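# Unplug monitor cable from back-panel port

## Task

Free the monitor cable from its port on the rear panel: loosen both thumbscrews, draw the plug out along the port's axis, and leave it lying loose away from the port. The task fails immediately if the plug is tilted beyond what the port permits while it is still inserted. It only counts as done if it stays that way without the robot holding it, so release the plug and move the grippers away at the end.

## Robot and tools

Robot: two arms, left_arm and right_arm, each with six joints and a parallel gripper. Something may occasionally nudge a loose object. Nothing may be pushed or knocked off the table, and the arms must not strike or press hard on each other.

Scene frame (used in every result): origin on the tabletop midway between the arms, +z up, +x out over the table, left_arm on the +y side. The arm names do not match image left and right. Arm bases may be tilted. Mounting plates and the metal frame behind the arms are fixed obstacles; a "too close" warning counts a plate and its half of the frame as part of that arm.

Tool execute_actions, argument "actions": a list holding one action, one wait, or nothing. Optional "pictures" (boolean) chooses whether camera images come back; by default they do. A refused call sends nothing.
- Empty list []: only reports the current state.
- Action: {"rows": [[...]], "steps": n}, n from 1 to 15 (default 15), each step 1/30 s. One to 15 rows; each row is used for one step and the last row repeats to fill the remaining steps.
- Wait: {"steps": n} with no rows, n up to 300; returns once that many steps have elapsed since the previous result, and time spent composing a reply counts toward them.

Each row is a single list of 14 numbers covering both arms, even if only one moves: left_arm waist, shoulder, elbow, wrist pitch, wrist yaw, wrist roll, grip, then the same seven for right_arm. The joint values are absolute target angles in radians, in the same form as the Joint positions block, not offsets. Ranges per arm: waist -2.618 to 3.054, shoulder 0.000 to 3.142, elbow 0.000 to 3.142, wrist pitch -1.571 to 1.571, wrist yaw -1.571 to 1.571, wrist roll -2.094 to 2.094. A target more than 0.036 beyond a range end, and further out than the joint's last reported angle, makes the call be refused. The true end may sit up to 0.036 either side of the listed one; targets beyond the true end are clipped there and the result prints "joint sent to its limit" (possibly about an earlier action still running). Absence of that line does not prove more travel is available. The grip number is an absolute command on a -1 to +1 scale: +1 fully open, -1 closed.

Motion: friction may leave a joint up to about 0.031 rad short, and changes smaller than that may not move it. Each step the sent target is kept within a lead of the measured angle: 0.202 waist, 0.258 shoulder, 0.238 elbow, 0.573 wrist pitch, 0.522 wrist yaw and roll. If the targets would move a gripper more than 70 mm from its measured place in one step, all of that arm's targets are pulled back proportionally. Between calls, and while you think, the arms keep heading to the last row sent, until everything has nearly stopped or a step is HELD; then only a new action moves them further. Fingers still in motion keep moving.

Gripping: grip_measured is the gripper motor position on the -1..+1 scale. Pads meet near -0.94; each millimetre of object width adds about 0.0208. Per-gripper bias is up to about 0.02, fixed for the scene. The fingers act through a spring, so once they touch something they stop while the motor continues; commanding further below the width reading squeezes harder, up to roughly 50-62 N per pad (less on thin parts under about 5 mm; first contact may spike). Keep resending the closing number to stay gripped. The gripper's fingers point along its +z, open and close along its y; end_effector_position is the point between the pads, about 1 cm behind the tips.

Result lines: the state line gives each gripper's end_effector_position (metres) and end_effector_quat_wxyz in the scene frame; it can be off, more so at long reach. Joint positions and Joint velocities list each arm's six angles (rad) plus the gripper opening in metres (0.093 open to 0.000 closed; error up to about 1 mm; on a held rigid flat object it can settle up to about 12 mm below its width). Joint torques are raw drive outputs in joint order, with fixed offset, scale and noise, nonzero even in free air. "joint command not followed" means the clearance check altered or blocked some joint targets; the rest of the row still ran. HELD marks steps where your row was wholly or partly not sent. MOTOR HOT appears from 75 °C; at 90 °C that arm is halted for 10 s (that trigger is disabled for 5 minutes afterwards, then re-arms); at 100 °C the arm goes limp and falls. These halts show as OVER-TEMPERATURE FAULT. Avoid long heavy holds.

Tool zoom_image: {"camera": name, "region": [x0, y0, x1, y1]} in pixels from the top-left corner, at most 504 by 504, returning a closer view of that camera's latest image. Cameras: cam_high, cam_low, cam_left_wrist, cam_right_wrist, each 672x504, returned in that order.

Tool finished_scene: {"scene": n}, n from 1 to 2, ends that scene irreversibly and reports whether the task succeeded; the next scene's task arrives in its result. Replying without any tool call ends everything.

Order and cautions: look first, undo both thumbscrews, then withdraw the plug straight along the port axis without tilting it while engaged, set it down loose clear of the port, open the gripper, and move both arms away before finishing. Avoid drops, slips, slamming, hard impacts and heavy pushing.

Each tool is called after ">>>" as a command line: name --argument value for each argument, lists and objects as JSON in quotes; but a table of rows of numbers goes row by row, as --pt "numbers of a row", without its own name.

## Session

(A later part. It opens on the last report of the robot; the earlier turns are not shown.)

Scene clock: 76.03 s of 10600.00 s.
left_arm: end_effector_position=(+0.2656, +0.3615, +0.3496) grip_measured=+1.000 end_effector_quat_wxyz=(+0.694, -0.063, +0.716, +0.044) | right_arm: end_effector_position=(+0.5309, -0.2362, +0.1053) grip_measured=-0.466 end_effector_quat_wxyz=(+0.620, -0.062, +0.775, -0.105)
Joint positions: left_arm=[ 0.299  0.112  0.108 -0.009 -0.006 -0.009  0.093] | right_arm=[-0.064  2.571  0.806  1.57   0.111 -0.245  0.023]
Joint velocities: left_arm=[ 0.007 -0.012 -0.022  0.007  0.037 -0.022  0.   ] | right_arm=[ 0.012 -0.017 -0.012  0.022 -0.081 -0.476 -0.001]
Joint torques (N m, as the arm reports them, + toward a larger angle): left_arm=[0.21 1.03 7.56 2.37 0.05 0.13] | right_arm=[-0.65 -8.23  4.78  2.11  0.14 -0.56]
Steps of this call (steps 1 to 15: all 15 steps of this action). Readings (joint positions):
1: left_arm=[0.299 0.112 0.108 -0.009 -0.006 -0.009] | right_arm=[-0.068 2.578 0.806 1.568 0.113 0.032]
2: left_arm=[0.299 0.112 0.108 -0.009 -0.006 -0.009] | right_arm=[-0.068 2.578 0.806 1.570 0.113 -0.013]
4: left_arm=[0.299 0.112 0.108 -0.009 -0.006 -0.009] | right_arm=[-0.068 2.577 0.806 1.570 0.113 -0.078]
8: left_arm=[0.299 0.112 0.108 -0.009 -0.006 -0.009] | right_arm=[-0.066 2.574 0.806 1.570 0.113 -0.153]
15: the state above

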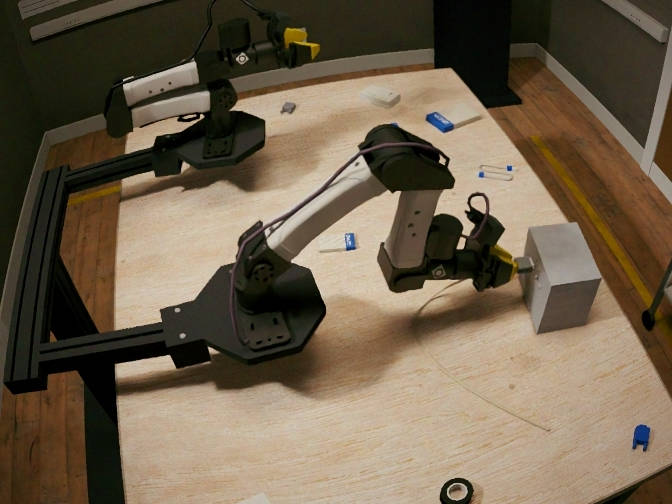

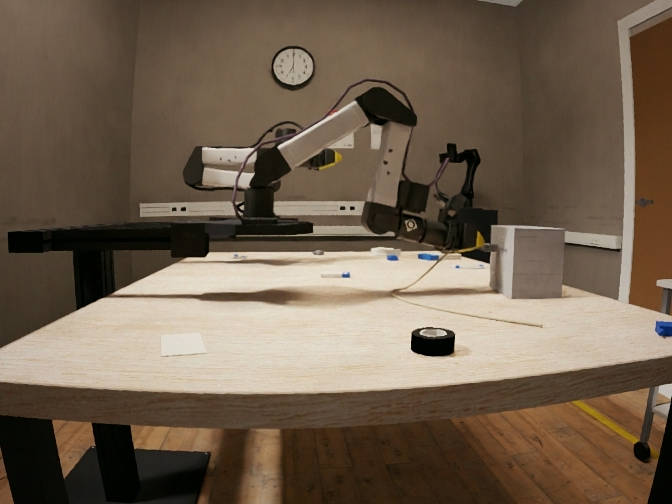

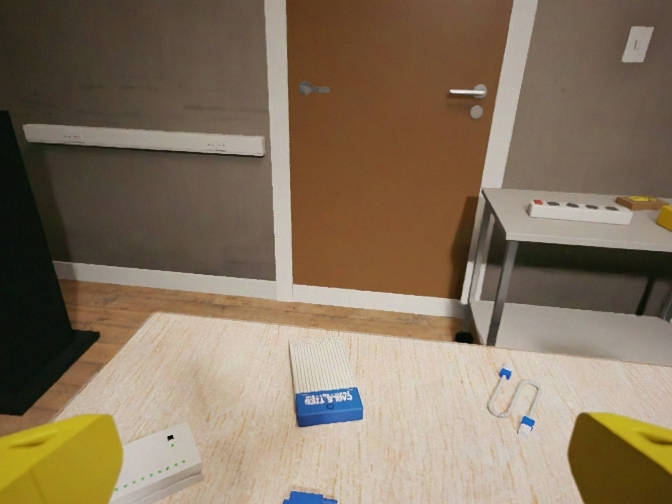

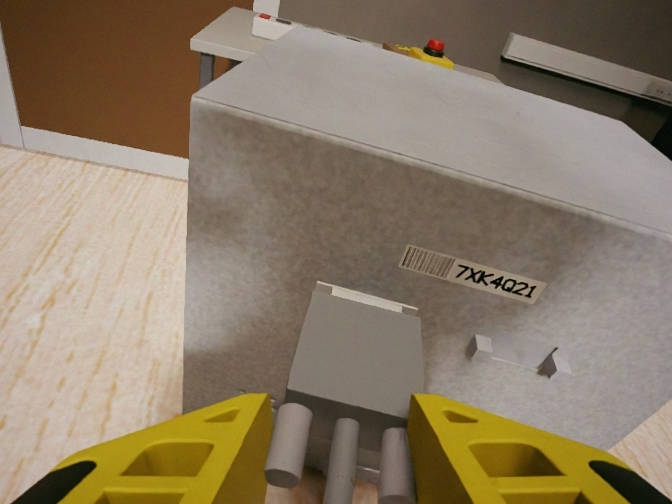

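>>> execute_actions --actions '[{"rows":[[0.3,0.1,0.1,0,0,0,1,-0.074,2.597,0.82,1.55,0.11,-0.35,-0.1],[0.3,0.1,0.1,0,0,0,1,-0.074,2.597,0.82,1.55,0.11,-0.35,-0.1],[0.3,0.1,0.1,0,0,0,1,-0.074,2.597,0.82,1.55,0.11,-0.35,-0.1],[0.3,0.1,0.1,0,0,0,1,-0.074,2.597,0.82,1.55,0.11,0.4,-0.1]]}]' --pictures false

>>> execute_actions --actions '[{"rows":[[0.3,0.1,0.1,0,0,0,1,-0.074,2.59,0.82,1.56,0.11,0.36,-0.33]],"steps":6}]' --pictures false

>>> execute_actions --actions '[{"rows":[[0.3,0.1,0.1,0,0,0,1,-0.074,2.59,0.82,1.56,0.11,0.0,-0.33]]}]'

>>> zoom_image --camera "cam_right_wrist" --region '[240,354,440,504]'

Scene clock: 80.73 s of 10600.00 s.
left_arm: end_effector_position=(+0.2656, +0.3615, +0.3496) grip_measured=+1.000 end_effector_quat_wxyz=(+0.694, -0.063, +0.716, +0.044) | right_arm: end_effector_position=(+0.5346, -0.2362, +0.1159) grip_measured=-0.102 end_effector_quat_wxyz=(+0.634, +0.152, +0.755, +0.066)
Joint positions: left_arm=[ 0.299  0.112  0.108 -0.009 -0.006 -0.009  0.093] | right_arm=[-0.06   2.548  0.807  1.57   0.123  0.305  0.04 ]
Joint velocities: left_arm=[-0.022 -0.012  0.002 -0.022 -0.037  0.007  0.   ] | right_arm=[-0.012 -0.012  0.002 -0.066  0.022  0.374 -0.   ]
Joint torques (N m, as the arm reports them, + toward a larger angle): left_arm=[0.29 1.13 7.68 2.35 0.07 0.1 ] | right_arm=[-1.97 -6.34  4.71  1.97  0.01  0.34]
Steps of this call (steps 1 to 30: the robot went on to your last target; steps 31 to 90: nothing new was sent; then 1.20 s passed at rest; steps 91 to 105: all 15 steps of this action). Readings (joint positions):
91: left_arm=[0.299 0.112 0.108 -0.009 -0.006 -0.009] | right_arm=[-0.059 2.568 0.806 1.570 0.093 -0.356]
92: left_arm=[0.299 0.112 0.108 -0.009 -0.006 -0.009] | right_arm=[-0.058 2.569 0.806 1.570 0.089 -0.356]
94: left_arm=[0.299 0.112 0.108 -0.009 -0.006 -0.009] | right_arm=[-0.058 2.573 0.807 1.570 0.088 -0.276]
98: left_arm=[0.299 0.112 0.108 -0.009 -0.006 -0.009] | right_arm=[-0.058 2.557 0.807 1.570 0.101 0.076]
105: the state above

Scene clock: 80.93 s of 10600.00 s.
left_arm: end_effector_position=(+0.2656, +0.3615, +0.3496) grip_measured=+1.000 end_effector_quat_wxyz=(+0.694, -0.063, +0.716, +0.044) | right_arm: end_effector_position=(+0.5311, -0.2441, +0.1051) grip_measured=-0.328 end_effector_quat_wxyz=(+0.625, +0.173, +0.758, +0.069)
Joint positions: left_arm=[ 0.299  0.112  0.108 -0.009 -0.006 -0.009  0.093] | right_arm=[-0.074  2.572  0.808  1.569  0.128  0.34   0.029]
Joint velocities: left_arm=[-0.002  0.017  0.002  0.007 -0.007  0.007  0.   ] | right_arm=[ 0.007  0.159  0.002  0.095  0.022  0.242 -0.   ]
Joint torques (N m, as the arm reports them, + toward a larger angle): left_arm=[0.32 1.07 7.62 2.34 0.05 0.1 ] | right_arm=[-0.18 -9.37  4.58  1.82 -0.08 -0.21]
Steps of this call (steps 1 to 6: all 6 steps of this action). Readings (joint positions):
1: left_arm=[0.299 0.112 0.108 -0.009 -0.006 -0.009] | right_arm=[-0.060 2.548 0.807 1.570 0.133 0.310]
2: left_arm=[0.299 0.112 0.108 -0.009 -0.006 -0.009] | right_arm=[-0.066 2.549 0.807 1.570 0.136 0.317]
4: left_arm=[0.299 0.112 0.108 -0.009 -0.006 -0.009] | right_arm=[-0.074 2.558 0.808 1.570 0.132 0.330]
6: the state above

Scene clock: 81.43 s of 10600.00 s.
left_arm: end_effector_position=(+0.2656, +0.3615, +0.3496) grip_measured=+1.000 end_effector_quat_wxyz=(+0.694, -0.063, +0.716, +0.044) | right_arm: end_effector_position=(+0.5333, -0.2416, +0.1095) grip_measured=-0.329 end_effector_quat_wxyz=(+0.633, +0.049, +0.772, -0.022)
Joint positions: left_arm=[ 0.299  0.112  0.108 -0.009 -0.006 -0.009  0.093] | right_arm=[-0.074  2.564  0.811  1.57   0.113  0.03   0.029]
Joint velocities: left_arm=[-0.002  0.002 -0.002  0.007 -0.037 -0.051  0.   ] | right_arm=[ 0.002 -0.007 -0.012 -0.051 -0.022 -0.125 -0.001]
Joint torques (N m, as the arm reports them, + toward a larger angle): left_arm=[0.2  1.05 7.66 2.36 0.04 0.15] | right_arm=[-0.13 -7.93  4.37  2.07  0.06 -0.32]
Steps of this call (steps 1 to 15: all 15 steps of this action). Readings (joint positions):
1: left_arm=[0.299 0.112 0.108 -0.009 -0.006 -0.009] | right_arm=[-0.074 2.573 0.810 1.570 0.126 0.289]
2: left_arm=[0.299 0.112 0.108 -0.009 -0.006 -0.009] | right_arm=[-0.074 2.571 0.811 1.570 0.125 0.234]
4: left_arm=[0.299 0.112 0.108 -0.009 -0.006 -0.009] | right_arm=[-0.074 2.568 0.811 1.570 0.121 0.156]
8: left_arm=[0.299 0.112 0.108 -0.009 -0.006 -0.009] | right_arm=[-0.074 2.566 0.811 1.570 0.116 0.075]
15: the state above

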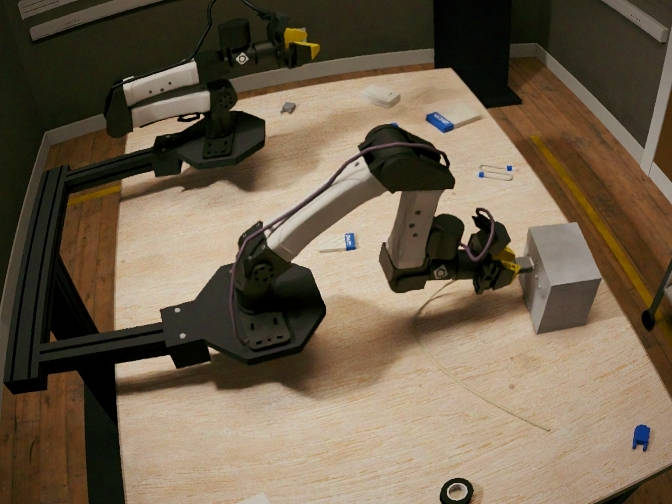

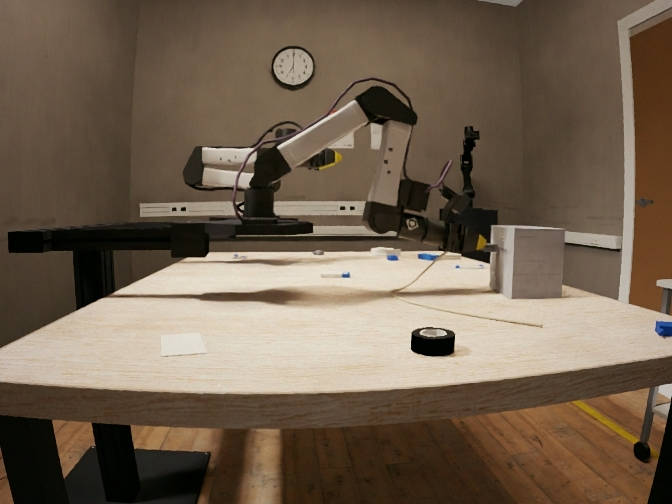

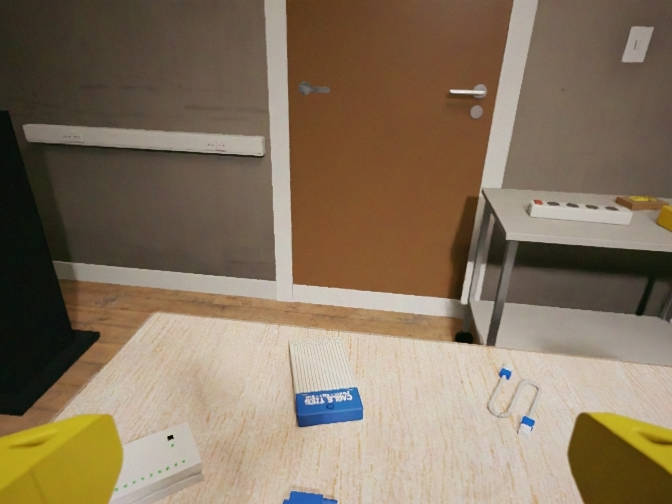

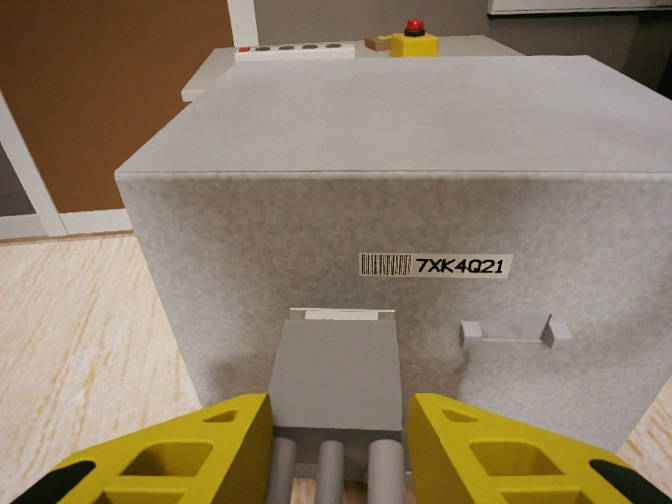

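Region (240, 354, 440, 504) of cam_right_wrist's 672x504 image, scaled by 2.520, with more detail than that image has; it fills the top 378 rows of this view, and the rest is white.

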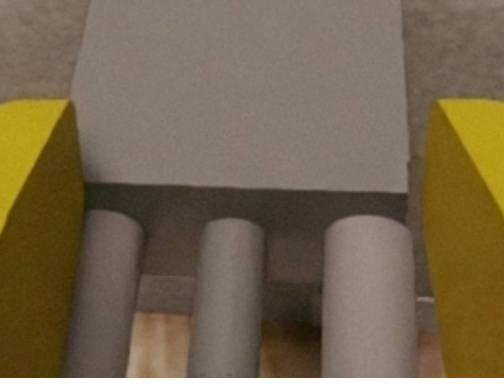

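>>> execute_actions --actions '[{"rows":[[0.3,0.1,0.1,0,0,0,1,-0.074,2.592,0.80,1.55,0.11,0,0.2]],"steps":8}]' --pictures false

>>> execute_actions --actions '[{"rows":[[0.3,0.1,0.1,0,0,0,1,-0.074,2.592,0.80,1.55,0.11,1.6,0.2]]}]' --pictures false

>>> execute_actions --actions '[{"rows":[[0.3,0.1,0.1,0,0,0,1,-0.102,2.592,0.80,1.55,0.11,1.6,-0.4]]}]'

>>> zoom_image --camera "cam_high" --region '[470,240,550,300]'

>>> zoom_image --camera "cam_low" --region '[440,210,520,270]'

Scene clock: 87.00 s of 10600.00 s.
left_arm: end_effector_position=(+0.2656, +0.3615, +0.3496) grip_measured=+1.000 end_effector_quat_wxyz=(+0.694, -0.063, +0.716, +0.044) | right_arm: end_effector_position=(+0.5303, -0.2414, +0.0998) grip_measured=+0.199 end_effector_quat_wxyz=(+0.622, +0.040, +0.781, -0.029)
Joint positions: left_arm=[ 0.299  0.112  0.108 -0.009 -0.006 -0.009  0.093] | right_arm=[-0.074  2.579  0.811  1.56   0.113  0.01   0.055]
Joint velocities: left_arm=[ 0.012  0.012 -0.007  0.037 -0.11  -0.051  0.   ] | right_arm=[-0.017 -0.002  0.002  0.022 -0.037 -0.022  0.   ]
Joint torques (N m, as the arm reports them, + toward a larger angle): left_arm=[0.23 1.12 7.63 2.36 0.07 0.14] | right_arm=[ 0.06 -8.59  2.62  2.06  0.06 -0.11]
Steps of this call (steps 1 to 30: the robot went on to your last target; steps 31 to 90: nothing new was sent; then 2.30 s passed at rest; steps 91 to 98: all 8 steps of this action). Readings (joint positions):
91: left_arm=[0.299 0.112 0.108 -0.009 -0.006 -0.009] | right_arm=[-0.074 2.564 0.811 1.570 0.113 0.018]
92: left_arm=[0.299 0.112 0.108 -0.009 -0.006 -0.009] | right_arm=[-0.074 2.566 0.811 1.569 0.113 0.016]
94: left_arm=[0.299 0.112 0.108 -0.009 -0.006 -0.009] | right_arm=[-0.074 2.574 0.811 1.566 0.113 0.013]
98: the state above

Scene clock: 87.50 s of 10600.00 s.
left_arm: end_effector_position=(+0.2656, +0.3615, +0.3496) grip_measured=+1.000 end_effector_quat_wxyz=(+0.694, -0.063, +0.716, +0.044) | right_arm: end_effector_position=(+0.5298, -0.2410, +0.0975) grip_measured=+0.199 end_effector_quat_wxyz=(+0.496, +0.530, +0.580, +0.371)
Joint positions: left_arm=[ 0.299  0.112  0.108 -0.009 -0.006 -0.009  0.093] | right_arm=[-0.074  2.579  0.811  1.55   0.112  1.39   0.055]
Joint velocities: left_arm=[ 0.007 -0.017  0.002 -0.007  0.007 -0.022  0.   ] | right_arm=[-0.002 -0.017 -0.022 -0.066 -0.037  1.341  0.001]
Joint torques (N m, as the arm reports them, + toward a larger angle): left_arm=[0.36 1.1  7.71 2.34 0.07 0.14] | right_arm=[ 0.21 -8.64  2.19  2.21  0.16 -0.12]
Steps of this call (steps 1 to 15: all 15 steps of this action). Readings (joint positions):
1: left_arm=[0.299 0.112 0.108 -0.009 -0.006 -0.009] | right_arm=[-0.074 2.579 0.811 1.560 0.112 0.093]
2: left_arm=[0.299 0.112 0.108 -0.009 -0.006 -0.009] | right_arm=[-0.074 2.579 0.811 1.559 0.112 0.194]
4: left_arm=[0.299 0.112 0.108 -0.009 -0.006 -0.009] | right_arm=[-0.074 2.579 0.811 1.558 0.112 0.394]
8: left_arm=[0.299 0.112 0.108 -0.009 -0.006 -0.009] | right_arm=[-0.074 2.579 0.811 1.556 0.112 0.795]
15: the state above

Scene clock: 88.00 s of 10600.00 s.
left_arm: end_effector_position=(+0.2656, +0.3615, +0.3496) grip_measured=+1.000 end_effector_quat_wxyz=(+0.694, -0.063, +0.716, +0.044) | right_arm: end_effector_position=(+0.5288, -0.2469, +0.0945) grip_measured=-0.398 end_effector_quat_wxyz=(+0.456, +0.586, +0.527, +0.415)
Joint positions: left_arm=[ 0.299  0.112  0.108 -0.009 -0.006 -0.009  0.093] | right_arm=[-0.091  2.583  0.811  1.545  0.098  1.581  0.026]
Joint velocities: left_arm=[-0.012 -0.007 -0.002 -0.051  0.037 -0.051  0.   ] | right_arm=[ 0.002  0.012 -0.007  0.066 -0.022  0.095 -0.   ]
Joint torques (N m, as the arm reports them, + toward a larger angle): left_arm=[0.28 1.01 7.54 2.36 0.07 0.11] | right_arm=[-1.3  -8.72  2.11  2.18  0.3  -0.01]
Steps of this call (steps 1 to 15: all 15 steps of this action). Readings (joint positions):
1: left_arm=[0.299 0.112 0.108 -0.009 -0.006 -0.009] | right_arm=[-0.076 2.579 0.811 1.548 0.111 1.430]
2: left_arm=[0.299 0.112 0.108 -0.009 -0.006 -0.009] | right_arm=[-0.081 2.580 0.811 1.545 0.111 1.463]
4: left_arm=[0.299 0.112 0.108 -0.009 -0.006 -0.009] | right_arm=[-0.091 2.583 0.811 1.545 0.104 1.509]
8: left_arm=[0.299 0.112 0.108 -0.009 -0.006 -0.009] | right_arm=[-0.091 2.583 0.811 1.545 0.099 1.556]
15: the state above

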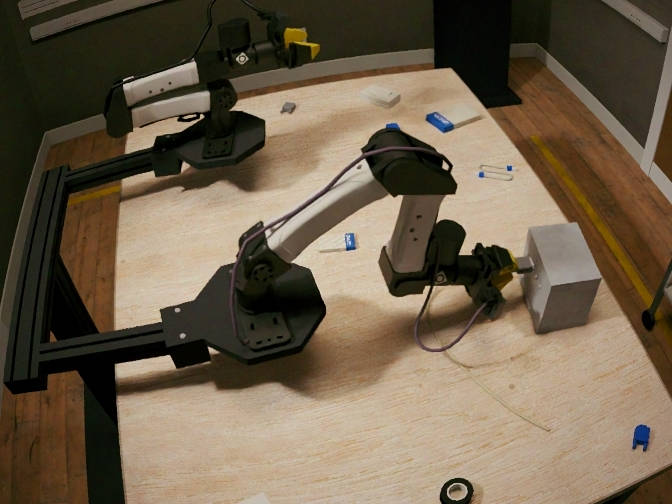

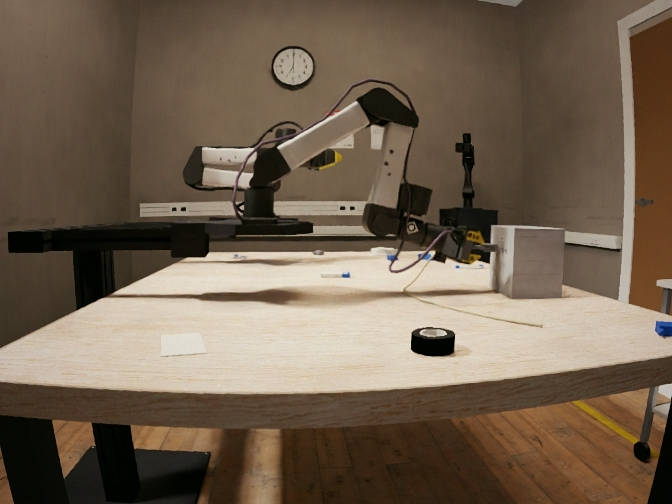

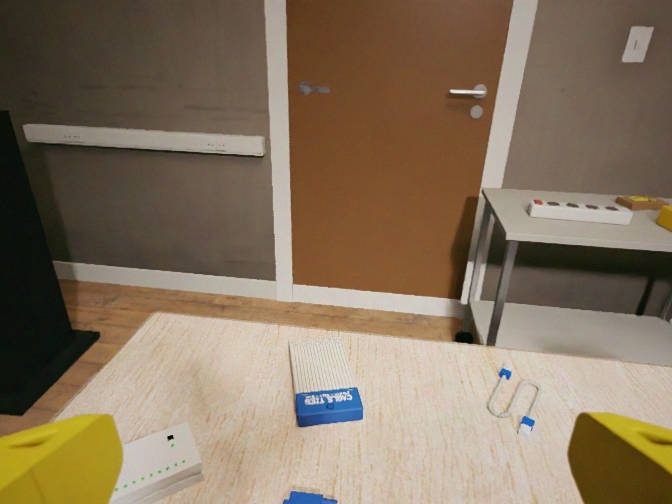

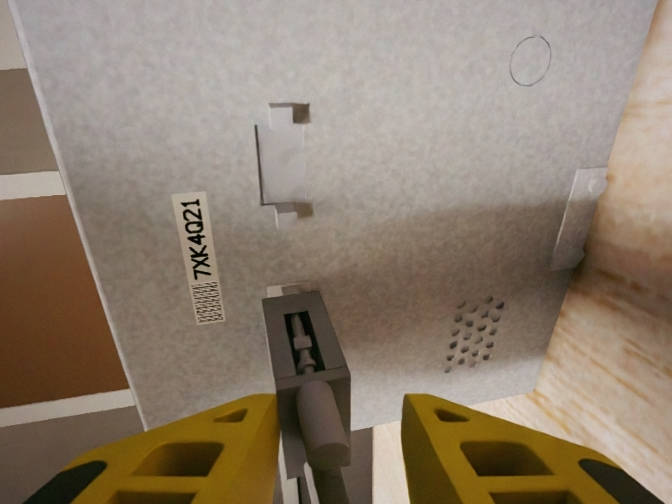

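Region (470, 240, 550, 300) of cam_high's 672x504 image, scaled by 6.300, with more detail than that image has; it fills the top 378 rows of this view, and the rest is white.

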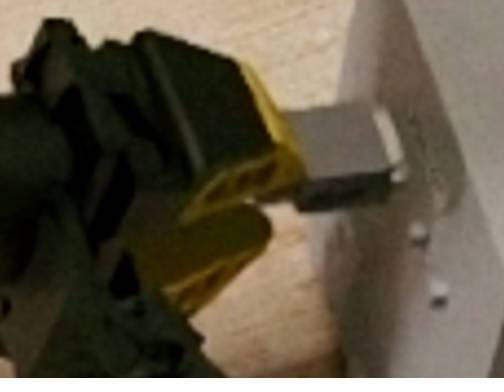

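Region (440, 210, 520, 270) of cam_low's 672x504 image, scaled by 6.300, with more detail than that image has; it fills the top 378 rows of this view, and the rest is white.

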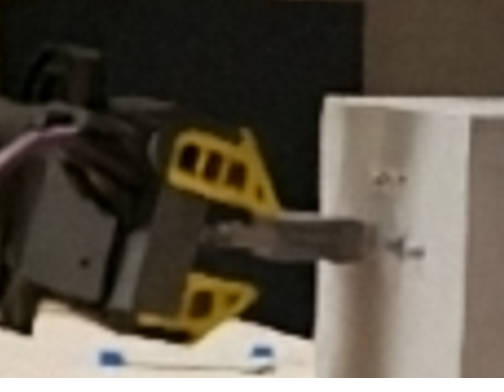

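>>> execute_actions --actions '[{"rows":[[0.3,0.1,0.1,0,0,0,1,-0.2,2.585,0.81,1.55,-0.15,1.6,-0.3]]}]' --pictures false

>>> execute_actions --actions '[{"rows":[[0.3,0.1,0.1,0,0,0,1,-0.295,2.585,0.81,1.55,-0.455,1.6,-0.4]]}]' --pictures false

>>> execute_actions --actions '[{"steps":15}]'

>>> zoom_image --camera "cam_high" --region '[470,240,550,300]'

Scene clock: 94.73 s of 10600.00 s.
left_arm: end_effector_position=(+0.2656, +0.3615, +0.3496) grip_measured=+1.000 end_effector_quat_wxyz=(+0.694, -0.063, +0.716, +0.044) | right_arm: end_effector_position=(+0.5272, -0.2643, +0.0933) grip_measured=-0.301 end_effector_quat_wxyz=(+0.413, +0.572, +0.542, +0.456)
Joint positions: left_arm=[ 0.299  0.112  0.108 -0.009 -0.006 -0.009  0.093] | right_arm=[-0.206  2.583  0.811  1.541 -0.133  1.595  0.031]
Joint velocities: left_arm=[ 0.002  0.002 -0.007 -0.007  0.007  0.037  0.   ] | right_arm=[-0.007 -0.007  0.007  0.037 -0.139 -0.007  0.   ]
Joint torques (N m, as the arm reports them, + toward a larger angle): left_arm=[0.29 1.06 7.53 2.33 0.05 0.12] | right_arm=[ 0.48 -9.37  3.19  2.23 -0.06  0.01]
Steps of this call (steps 1 to 15: the robot went on to your last target; steps 16 to 90: nothing new was sent; then 3.23 s passed at rest; steps 91 to 105: all 15 steps of this action). Readings (joint positions):
91: left_arm=[0.299 0.112 0.108 -0.009 -0.006 -0.009] | right_arm=[-0.103 2.583 0.811 1.545 0.056 1.587]
92: left_arm=[0.299 0.112 0.108 -0.009 -0.006 -0.009] | right_arm=[-0.126 2.583 0.811 1.542 0.010 1.588]
94: left_arm=[0.299 0.112 0.108 -0.009 -0.006 -0.009] | right_arm=[-0.177 2.583 0.811 1.540 -0.044 1.590]
98: left_arm=[0.299 0.112 0.108 -0.009 -0.006 -0.009] | right_arm=[-0.211 2.583 0.811 1.541 -0.095 1.593]
105: the state above

Scene clock: 95.23 s of 10600.00 s.
left_arm: end_effector_position=(+0.2656, +0.3615, +0.3496) grip_measured=+1.000 end_effector_quat_wxyz=(+0.694, -0.063, +0.716, +0.044) | right_arm: end_effector_position=(+0.5185, -0.2594, +0.0968) grip_measured=-0.398 end_effector_quat_wxyz=(+0.349, +0.526, +0.576, +0.519)
Joint positions: left_arm=[ 0.299  0.112  0.108 -0.009 -0.006 -0.009  0.093] | right_arm=[-0.3    2.583  0.811  1.541 -0.436  1.596  0.026]
Joint velocities: left_arm=[ 0.002  0.002 -0.007  0.066 -0.007 -0.007  0.   ] | right_arm=[ 0.002  0.002 -0.007  0.022 -0.11  -0.022  0.001]
Joint torques (N m, as the arm reports them, + toward a larger angle): left_arm=[0.31 0.99 7.58 2.36 0.06 0.16] | right_arm=[ 0.09 -9.43  3.33  2.13 -0.12 -0.04]
Steps of this call (steps 1 to 15: all 15 steps of this action). Readings (joint positions):
1: left_arm=[0.299 0.112 0.108 -0.009 -0.006 -0.009] | right_arm=[-0.217 2.583 0.811 1.541 -0.186 1.595]
2: left_arm=[0.299 0.112 0.108 -0.009 -0.006 -0.009] | right_arm=[-0.235 2.583 0.811 1.541 -0.244 1.595]
4: left_arm=[0.299 0.112 0.108 -0.009 -0.006 -0.009] | right_arm=[-0.275 2.583 0.811 1.541 -0.317 1.596]
8: left_arm=[0.299 0.112 0.108 -0.009 -0.006 -0.009] | right_arm=[-0.301 2.583 0.811 1.541 -0.389 1.596]
15: the state above

Scene clock: 95.73 s of 10600.00 s.
left_arm: end_effector_position=(+0.2656, +0.3615, +0.3496) grip_measured=+1.000 end_effector_quat_wxyz=(+0.694, -0.063, +0.716, +0.044) | right_arm: end_effector_position=(+0.5181, -0.2577, +0.0970) grip_measured=-0.398 end_effector_quat_wxyz=(+0.346, +0.524, +0.578, +0.521)
Joint positions: left_arm=[ 0.299  0.112  0.108 -0.009 -0.006 -0.009  0.093] | right_arm=[-0.3    2.583  0.811  1.541 -0.447  1.596  0.026]
Joint velocities: left_arm=[-0.002 -0.002 -0.007 -0.007  0.007  0.11   0.   ] | right_arm=[ 0.007 -0.007  0.012 -0.007  0.095 -0.022 -0.001]
Joint torques (N m, as the arm reports them, + toward a larger angle): left_arm=[0.27 1.08 7.71 2.37 0.06 0.14] | right_arm=[ 0.47 -9.42  3.26  2.22 -0.06 -0.08]
Steps of this call (steps 1 to 15: the robot went on to your last target). Readings (joint positions):
1: left_arm=[0.299 0.112 0.108 -0.009 -0.006 -0.009] | right_arm=[-0.300 2.583 0.811 1.541 -0.438 1.596]
2: left_arm=[0.299 0.112 0.108 -0.009 -0.006 -0.009] | right_arm=[-0.300 2.583 0.811 1.541 -0.440 1.596]
4: left_arm=[0.299 0.112 0.108 -0.009 -0.006 -0.009] | right_arm=[-0.300 2.583 0.811 1.541 -0.443 1.596]
8: left_arm=[0.299 0.112 0.108 -0.009 -0.006 -0.009] | right_arm=[-0.300 2.583 0.811 1.541 -0.446 1.596]
15: the state above

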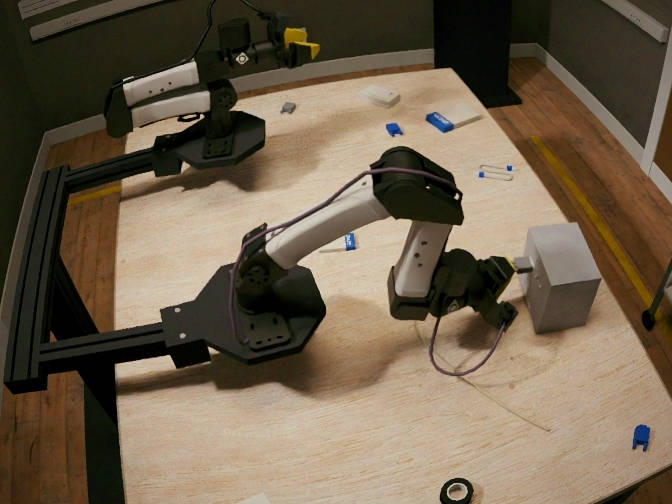

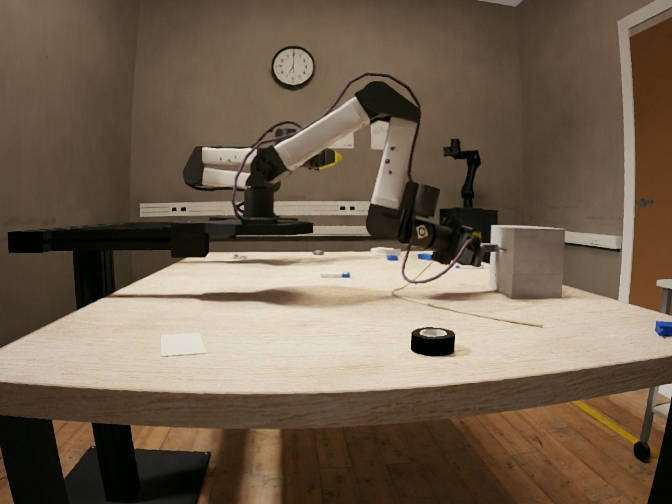

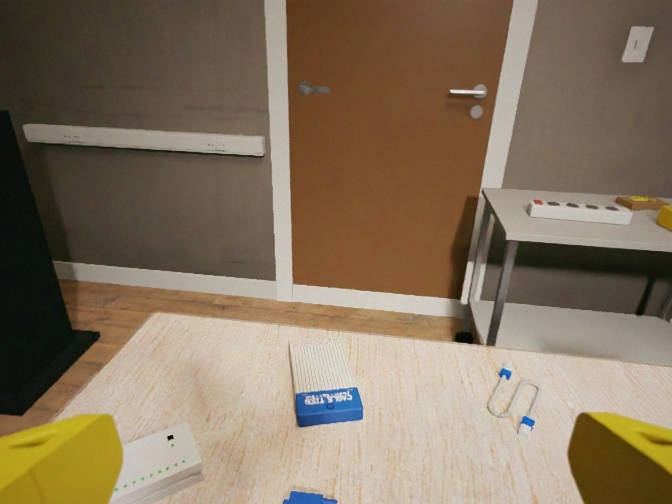

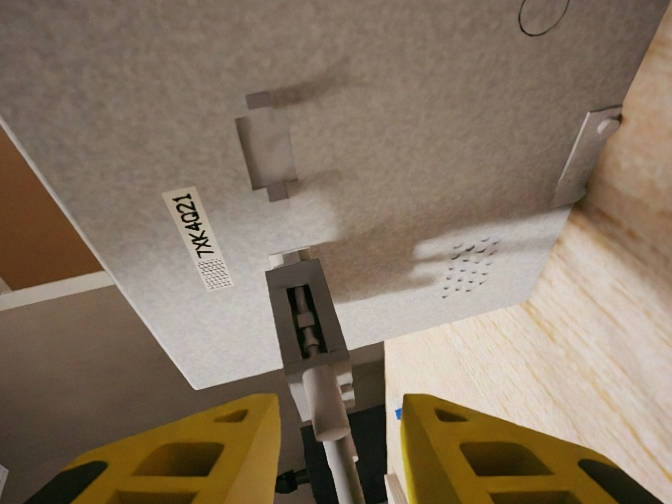

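Region (470, 240, 550, 300) of cam_high's 672x504 image, scaled by 6.300, with more detail than that image has; it fills the top 378 rows of this view, and the rest is white.

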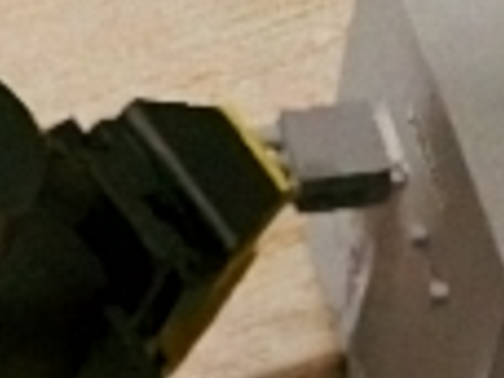

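>>> execute_actions --actions '[{"rows":[[0.3,0.1,0.1,0,0,0,1,-0.281,2.622,0.868,1.58,-0.455,1.45,-0.55]]}]'

>>> zoom_image --camera "cam_high" --region '[470,240,550,300]'

Scene clock: 98.83 s of 10600.00 s.
left_arm: end_effector_position=(+0.2656, +0.3615, +0.3496) grip_measured=+1.000 end_effector_quat_wxyz=(+0.694, -0.063, +0.716, +0.044) | right_arm: end_effector_position=(+0.5264, -0.2525, +0.0963) grip_measured=-0.548 end_effector_quat_wxyz=(+0.384, +0.473, +0.611, +0.505)
Joint positions: left_arm=[ 0.299  0.112  0.108 -0.009 -0.006 -0.009  0.093] | right_arm=[-0.286  2.61   0.851  1.551 -0.448  1.464  0.019]
Joint velocities: left_arm=[ 0.012 -0.017  0.012  0.037 -0.051 -0.007  0.   ] | right_arm=[-0.002  0.002 -0.007 -0.051 -0.037 -0.066  0.   ]
Joint torques (N m, as the arm reports them, + toward a larger angle): left_arm=[0.26 1.13 7.65 2.35 0.07 0.13] | right_arm=[ 0.24 -8.6   4.92  2.22 -0.03 -0.28]
joint sent to its limit (right arm) — the command would take joint 4 (wrist pitch) past its upper limit, so that joint was sent only as far as its limit.
Steps of this call (steps 1 to 15: the robot went on to your last target; steps 16 to 78: nothing new was sent; steps 79 to 93: all 15 steps of this action). Readings (joint positions):
79: left_arm=[0.299 0.112 0.108 -0.009 -0.006 -0.009] | right_arm=[-0.299 2.588 0.817 1.543 -0.447 1.573]
80: left_arm=[0.299 0.112 0.108 -0.009 -0.006 -0.009] | right_arm=[-0.296 2.597 0.831 1.546 -0.447 1.551]
82: left_arm=[0.299 0.112 0.108 -0.009 -0.006 -0.009] | right_arm=[-0.290 2.607 0.848 1.547 -0.447 1.517]
86: left_arm=[0.299 0.112 0.108 -0.009 -0.006 -0.009] | right_arm=[-0.286 2.610 0.851 1.549 -0.448 1.483]
93: the state above

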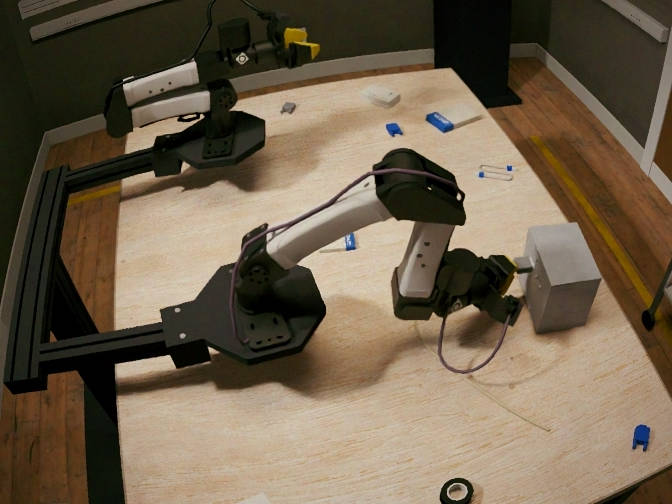

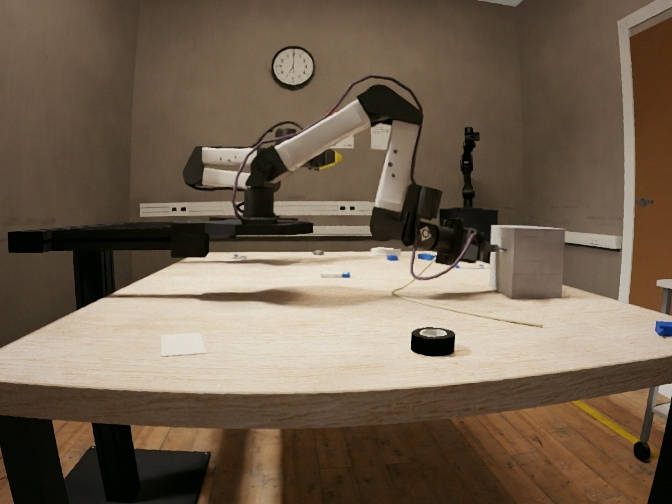

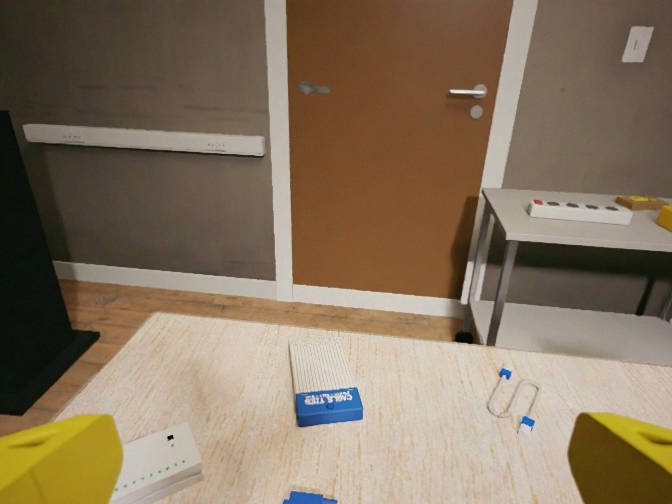

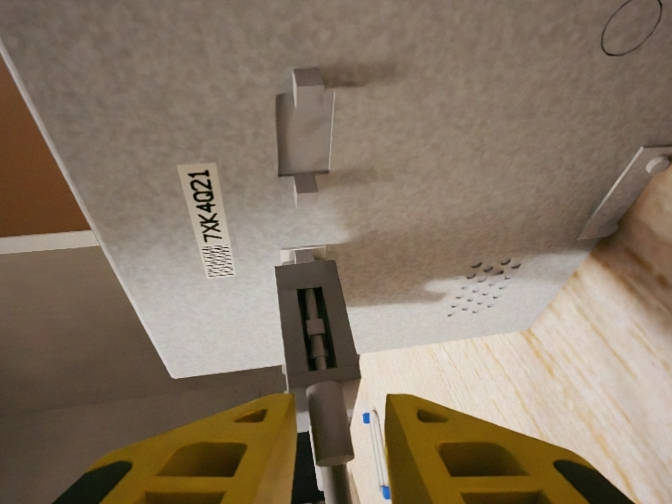

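Region (470, 240, 550, 300) of cam_high's 672x504 image, scaled by 6.300, with more detail than that image has; it fills the top 378 rows of this view, and the rest is white.

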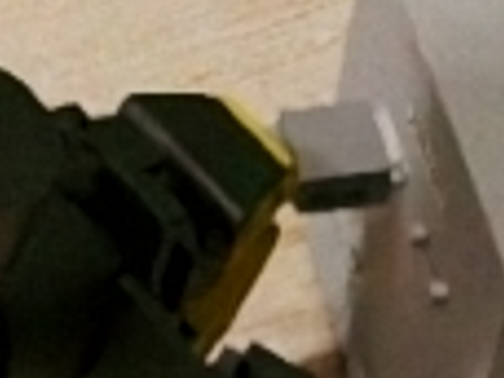

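The gripper will self-centre the remaining 2 mm; closing and turning.

>>> execute_actions --actions '[{"rows":[[0.3,0.1,0.1,0,0,0,1,-0.286,2.60,0.855,1.56,-0.45,1.45,-0.7],[0.3,0.1,0.1,0,0,0,1,-0.286,2.60,0.855,1.56,-0.45,1.45,-0.75],[0.3,0.1,0.1,0,0,0,1,-0.286,2.60,0.855,1.56,-0.45,1.45,-0.8],[0.3,0.1,0.1,0,0,0,1,-0.286,2.60,0.855,1.56,-0.45,1.45,-0.85],[0.3,0.1,0.1,0,0,0,1,-0.286,2.60,0.855,1.56,-0.45,1.45,-1]],"steps":10}]'

>>> execute_actions --actions '[{"rows":[[0.3,0.1,0.1,0,0,0,1,-0.286,2.60,0.855,1.56,-0.45,1.25,-1]]}]' --pictures false

>>> execute_actions --actions '[{"rows":[[0.3,0.1,0.1,0,0,0,1,-0.286,2.60,0.855,1.56,-0.45,1.0,-1]]}]'

Scene clock: 103.97 s of 10600.00 s.
left_arm: end_effector_position=(+0.2656, +0.3615, +0.3496) grip_measured=+1.000 end_effector_quat_wxyz=(+0.694, -0.063, +0.716, +0.044) | right_arm: end_effector_position=(+0.5269, -0.2525, +0.0983) grip_measured=-0.975 end_effector_quat_wxyz=(+0.390, +0.466, +0.614, +0.503)
Joint positions: left_arm=[ 0.299  0.112  0.108 -0.009 -0.006 -0.009  0.093] | right_arm=[-0.286  2.609  0.851  1.558 -0.449  1.449  0.   ]
Joint velocities: left_arm=[ 0.002 -0.002 -0.002 -0.066 -0.051 -0.007  0.   ] | right_arm=[-0.002 -0.012 -0.017  0.022  0.007 -0.037  0.   ]
Joint torques (N m, as the arm reports them, + toward a larger angle): left_arm=[0.3  1.16 7.56 2.37 0.06 0.13] | right_arm=[ -0.09 -10.15   3.68   2.08  -0.02  -0.09]
joint sent to its limit (right arm) — the command would take joint 4 (wrist pitch) past its upper limit, so that joint was sent only as far as its limit.
Steps of this call (steps 1 to 15: the robot went on to your last target; steps 16 to 90: nothing new was sent; then 1.80 s passed at rest; steps 91 to 100: all 10 steps of this action). Readings (joint positions):
91: left_arm=[0.299 0.112 0.108 -0.009 -0.006 -0.009] | right_arm=[-0.286 2.610 0.851 1.552 -0.448 1.459]
92: left_arm=[0.299 0.112 0.108 -0.009 -0.006 -0.009] | right_arm=[-0.286 2.610 0.851 1.554 -0.448 1.459]
94: left_arm=[0.299 0.112 0.108 -0.009 -0.006 -0.009] | right_arm=[-0.286 2.609 0.851 1.558 -0.449 1.458]
98: left_arm=[0.299 0.112 0.108 -0.009 -0.006 -0.009] | right_arm=[-0.286 2.609 0.851 1.558 -0.449 1.451]
100: the state above

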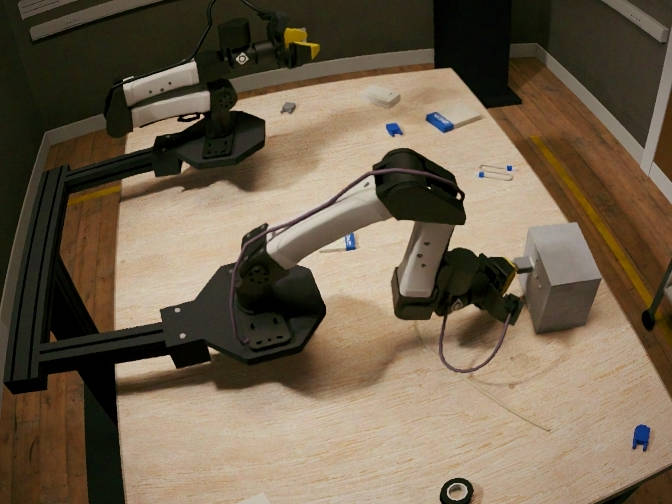

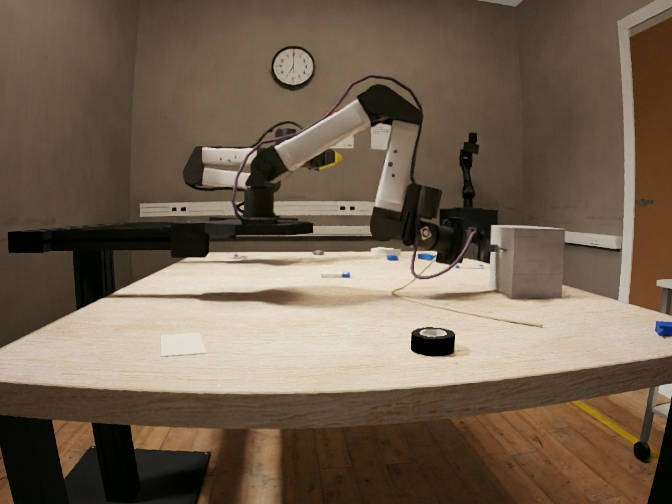

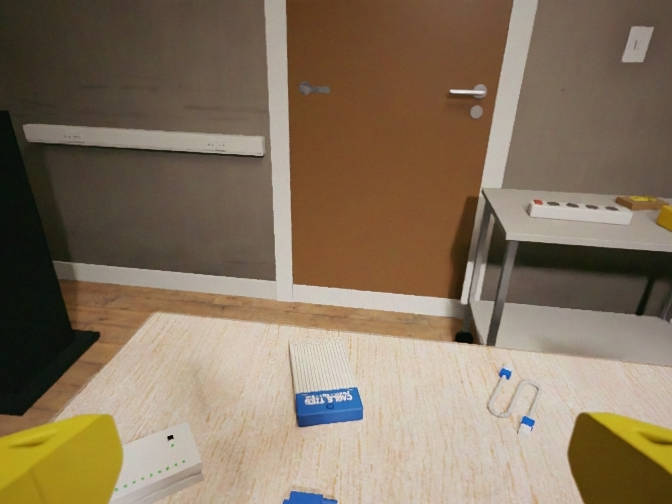

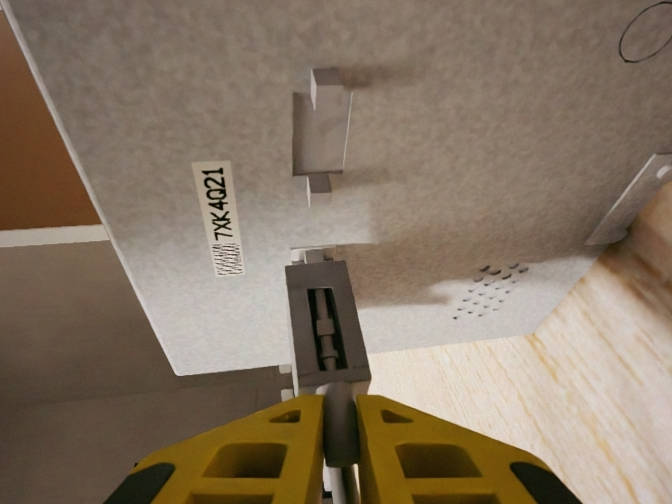

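Scene clock: 104.47 s of 10600.00 s.
left_arm: end_effector_position=(+0.2656, +0.3615, +0.3496) grip_measured=+1.000 end_effector_quat_wxyz=(+0.694, -0.063, +0.716, +0.044) | right_arm: end_effector_position=(+0.5269, -0.2525, +0.0983) grip_measured=-0.975 end_effector_quat_wxyz=(+0.435, +0.409, +0.654, +0.465)
Joint positions: left_arm=[ 0.299  0.112  0.108 -0.009 -0.006 -0.009  0.093] | right_arm=[-0.286  2.609  0.851  1.558 -0.449  1.266  0.   ]
Joint velocities: left_arm=[-0.012  0.007  0.002 -0.007 -0.037 -0.051  0.   ] | right_arm=[-0.002  0.002 -0.017  0.081 -0.037 -0.081  0.   ]
Joint torques (N m, as the arm reports them, + toward a larger angle): left_arm=[0.27 1.03 7.68 2.35 0.05 0.11] | right_arm=[ -0.1  -10.14   3.79   2.11   0.02  -0.22]
Steps of this call (steps 1 to 15: all 15 steps of this action). Readings (joint positions):
1: left_arm=[0.299 0.112 0.108 -0.009 -0.006 -0.009] | right_arm=[-0.286 2.609 0.851 1.558 -0.449 1.416]
2: left_arm=[0.299 0.112 0.108 -0.009 -0.006 -0.009] | right_arm=[-0.286 2.609 0.851 1.558 -0.449 1.383]
4: left_arm=[0.299 0.112 0.108 -0.009 -0.006 -0.009] | right_arm=[-0.286 2.609 0.851 1.558 -0.449 1.337]
8: left_arm=[0.299 0.112 0.108 -0.009 -0.006 -0.009] | right_arm=[-0.286 2.609 0.851 1.558 -0.449 1.290]
15: the state above

Scene clock: 104.97 s of 10600.00 s.
left_arm: end_effector_position=(+0.2656, +0.3615, +0.3496) grip_measured=+1.000 end_effector_quat_wxyz=(+0.694, -0.063, +0.716, +0.044) | right_arm: end_effector_position=(+0.5269, -0.2528, +0.0980) grip_measured=-0.976 end_effector_quat_wxyz=(+0.486, +0.329, +0.698, +0.410)
Joint positions: left_arm=[ 0.299  0.112  0.108 -0.009 -0.006 -0.009  0.093] | right_arm=[-0.286  2.609  0.851  1.556 -0.447  1.03   0.   ]
Joint velocities: left_arm=[ 0.002 -0.017  0.012  0.051  0.007  0.007  0.   ] | right_arm=[-0.012 -0.002  0.002 -0.037 -0.022  0.007  0.   ]
Joint torques (N m, as the arm reports them, + toward a larger angle): left_arm=[0.33 1.07 7.59 2.35 0.1  0.14] | right_arm=[ -0.12 -10.26   3.7    2.15   0.05  -0.41]
Steps of this call (steps 1 to 15: all 15 steps of this action). Readings (joint positions):
1: left_arm=[0.299 0.112 0.108 -0.009 -0.006 -0.009] | right_arm=[-0.286 2.609 0.851 1.558 -0.448 1.225]
2: left_arm=[0.299 0.112 0.108 -0.009 -0.006 -0.009] | right_arm=[-0.286 2.609 0.851 1.558 -0.448 1.182]
4: left_arm=[0.299 0.112 0.108 -0.009 -0.006 -0.009] | right_arm=[-0.286 2.609 0.851 1.558 -0.447 1.122]
8: left_arm=[0.299 0.112 0.108 -0.009 -0.006 -0.009] | right_arm=[-0.286 2.609 0.851 1.557 -0.447 1.061]
15: the state above

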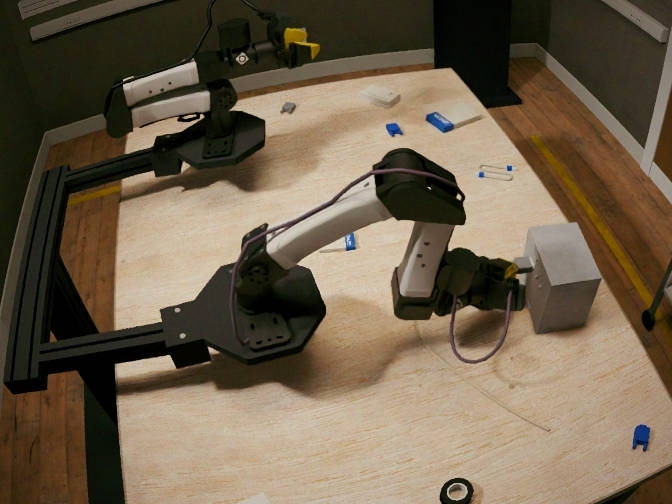

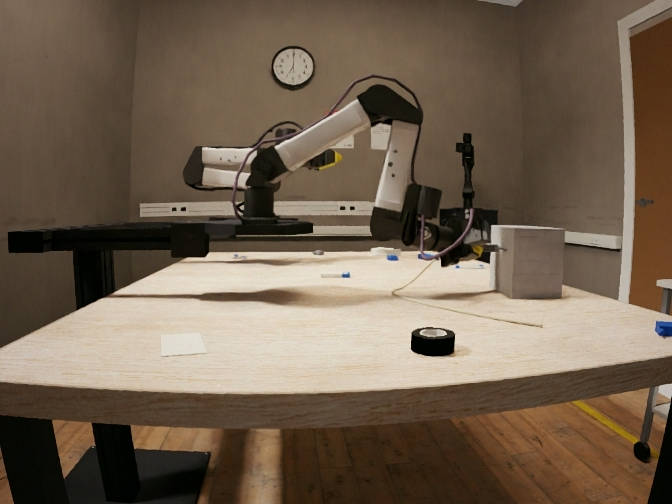

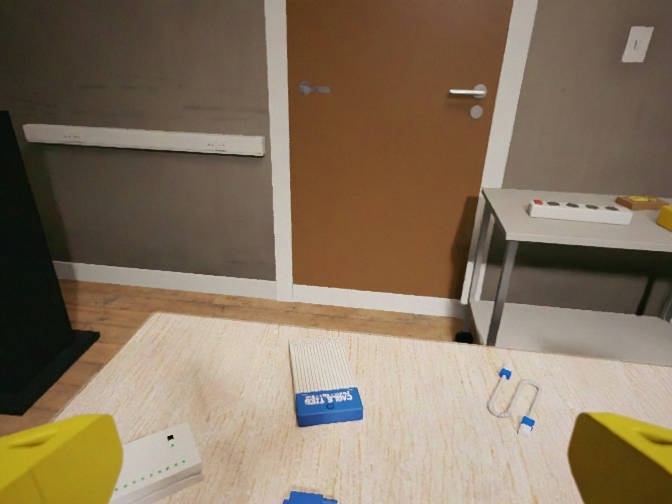

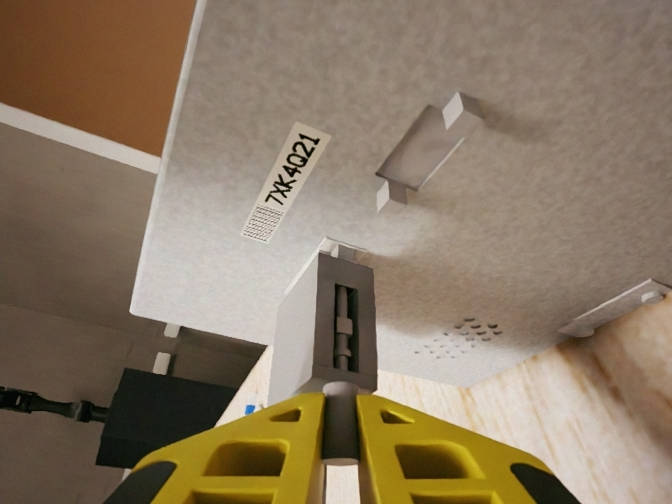

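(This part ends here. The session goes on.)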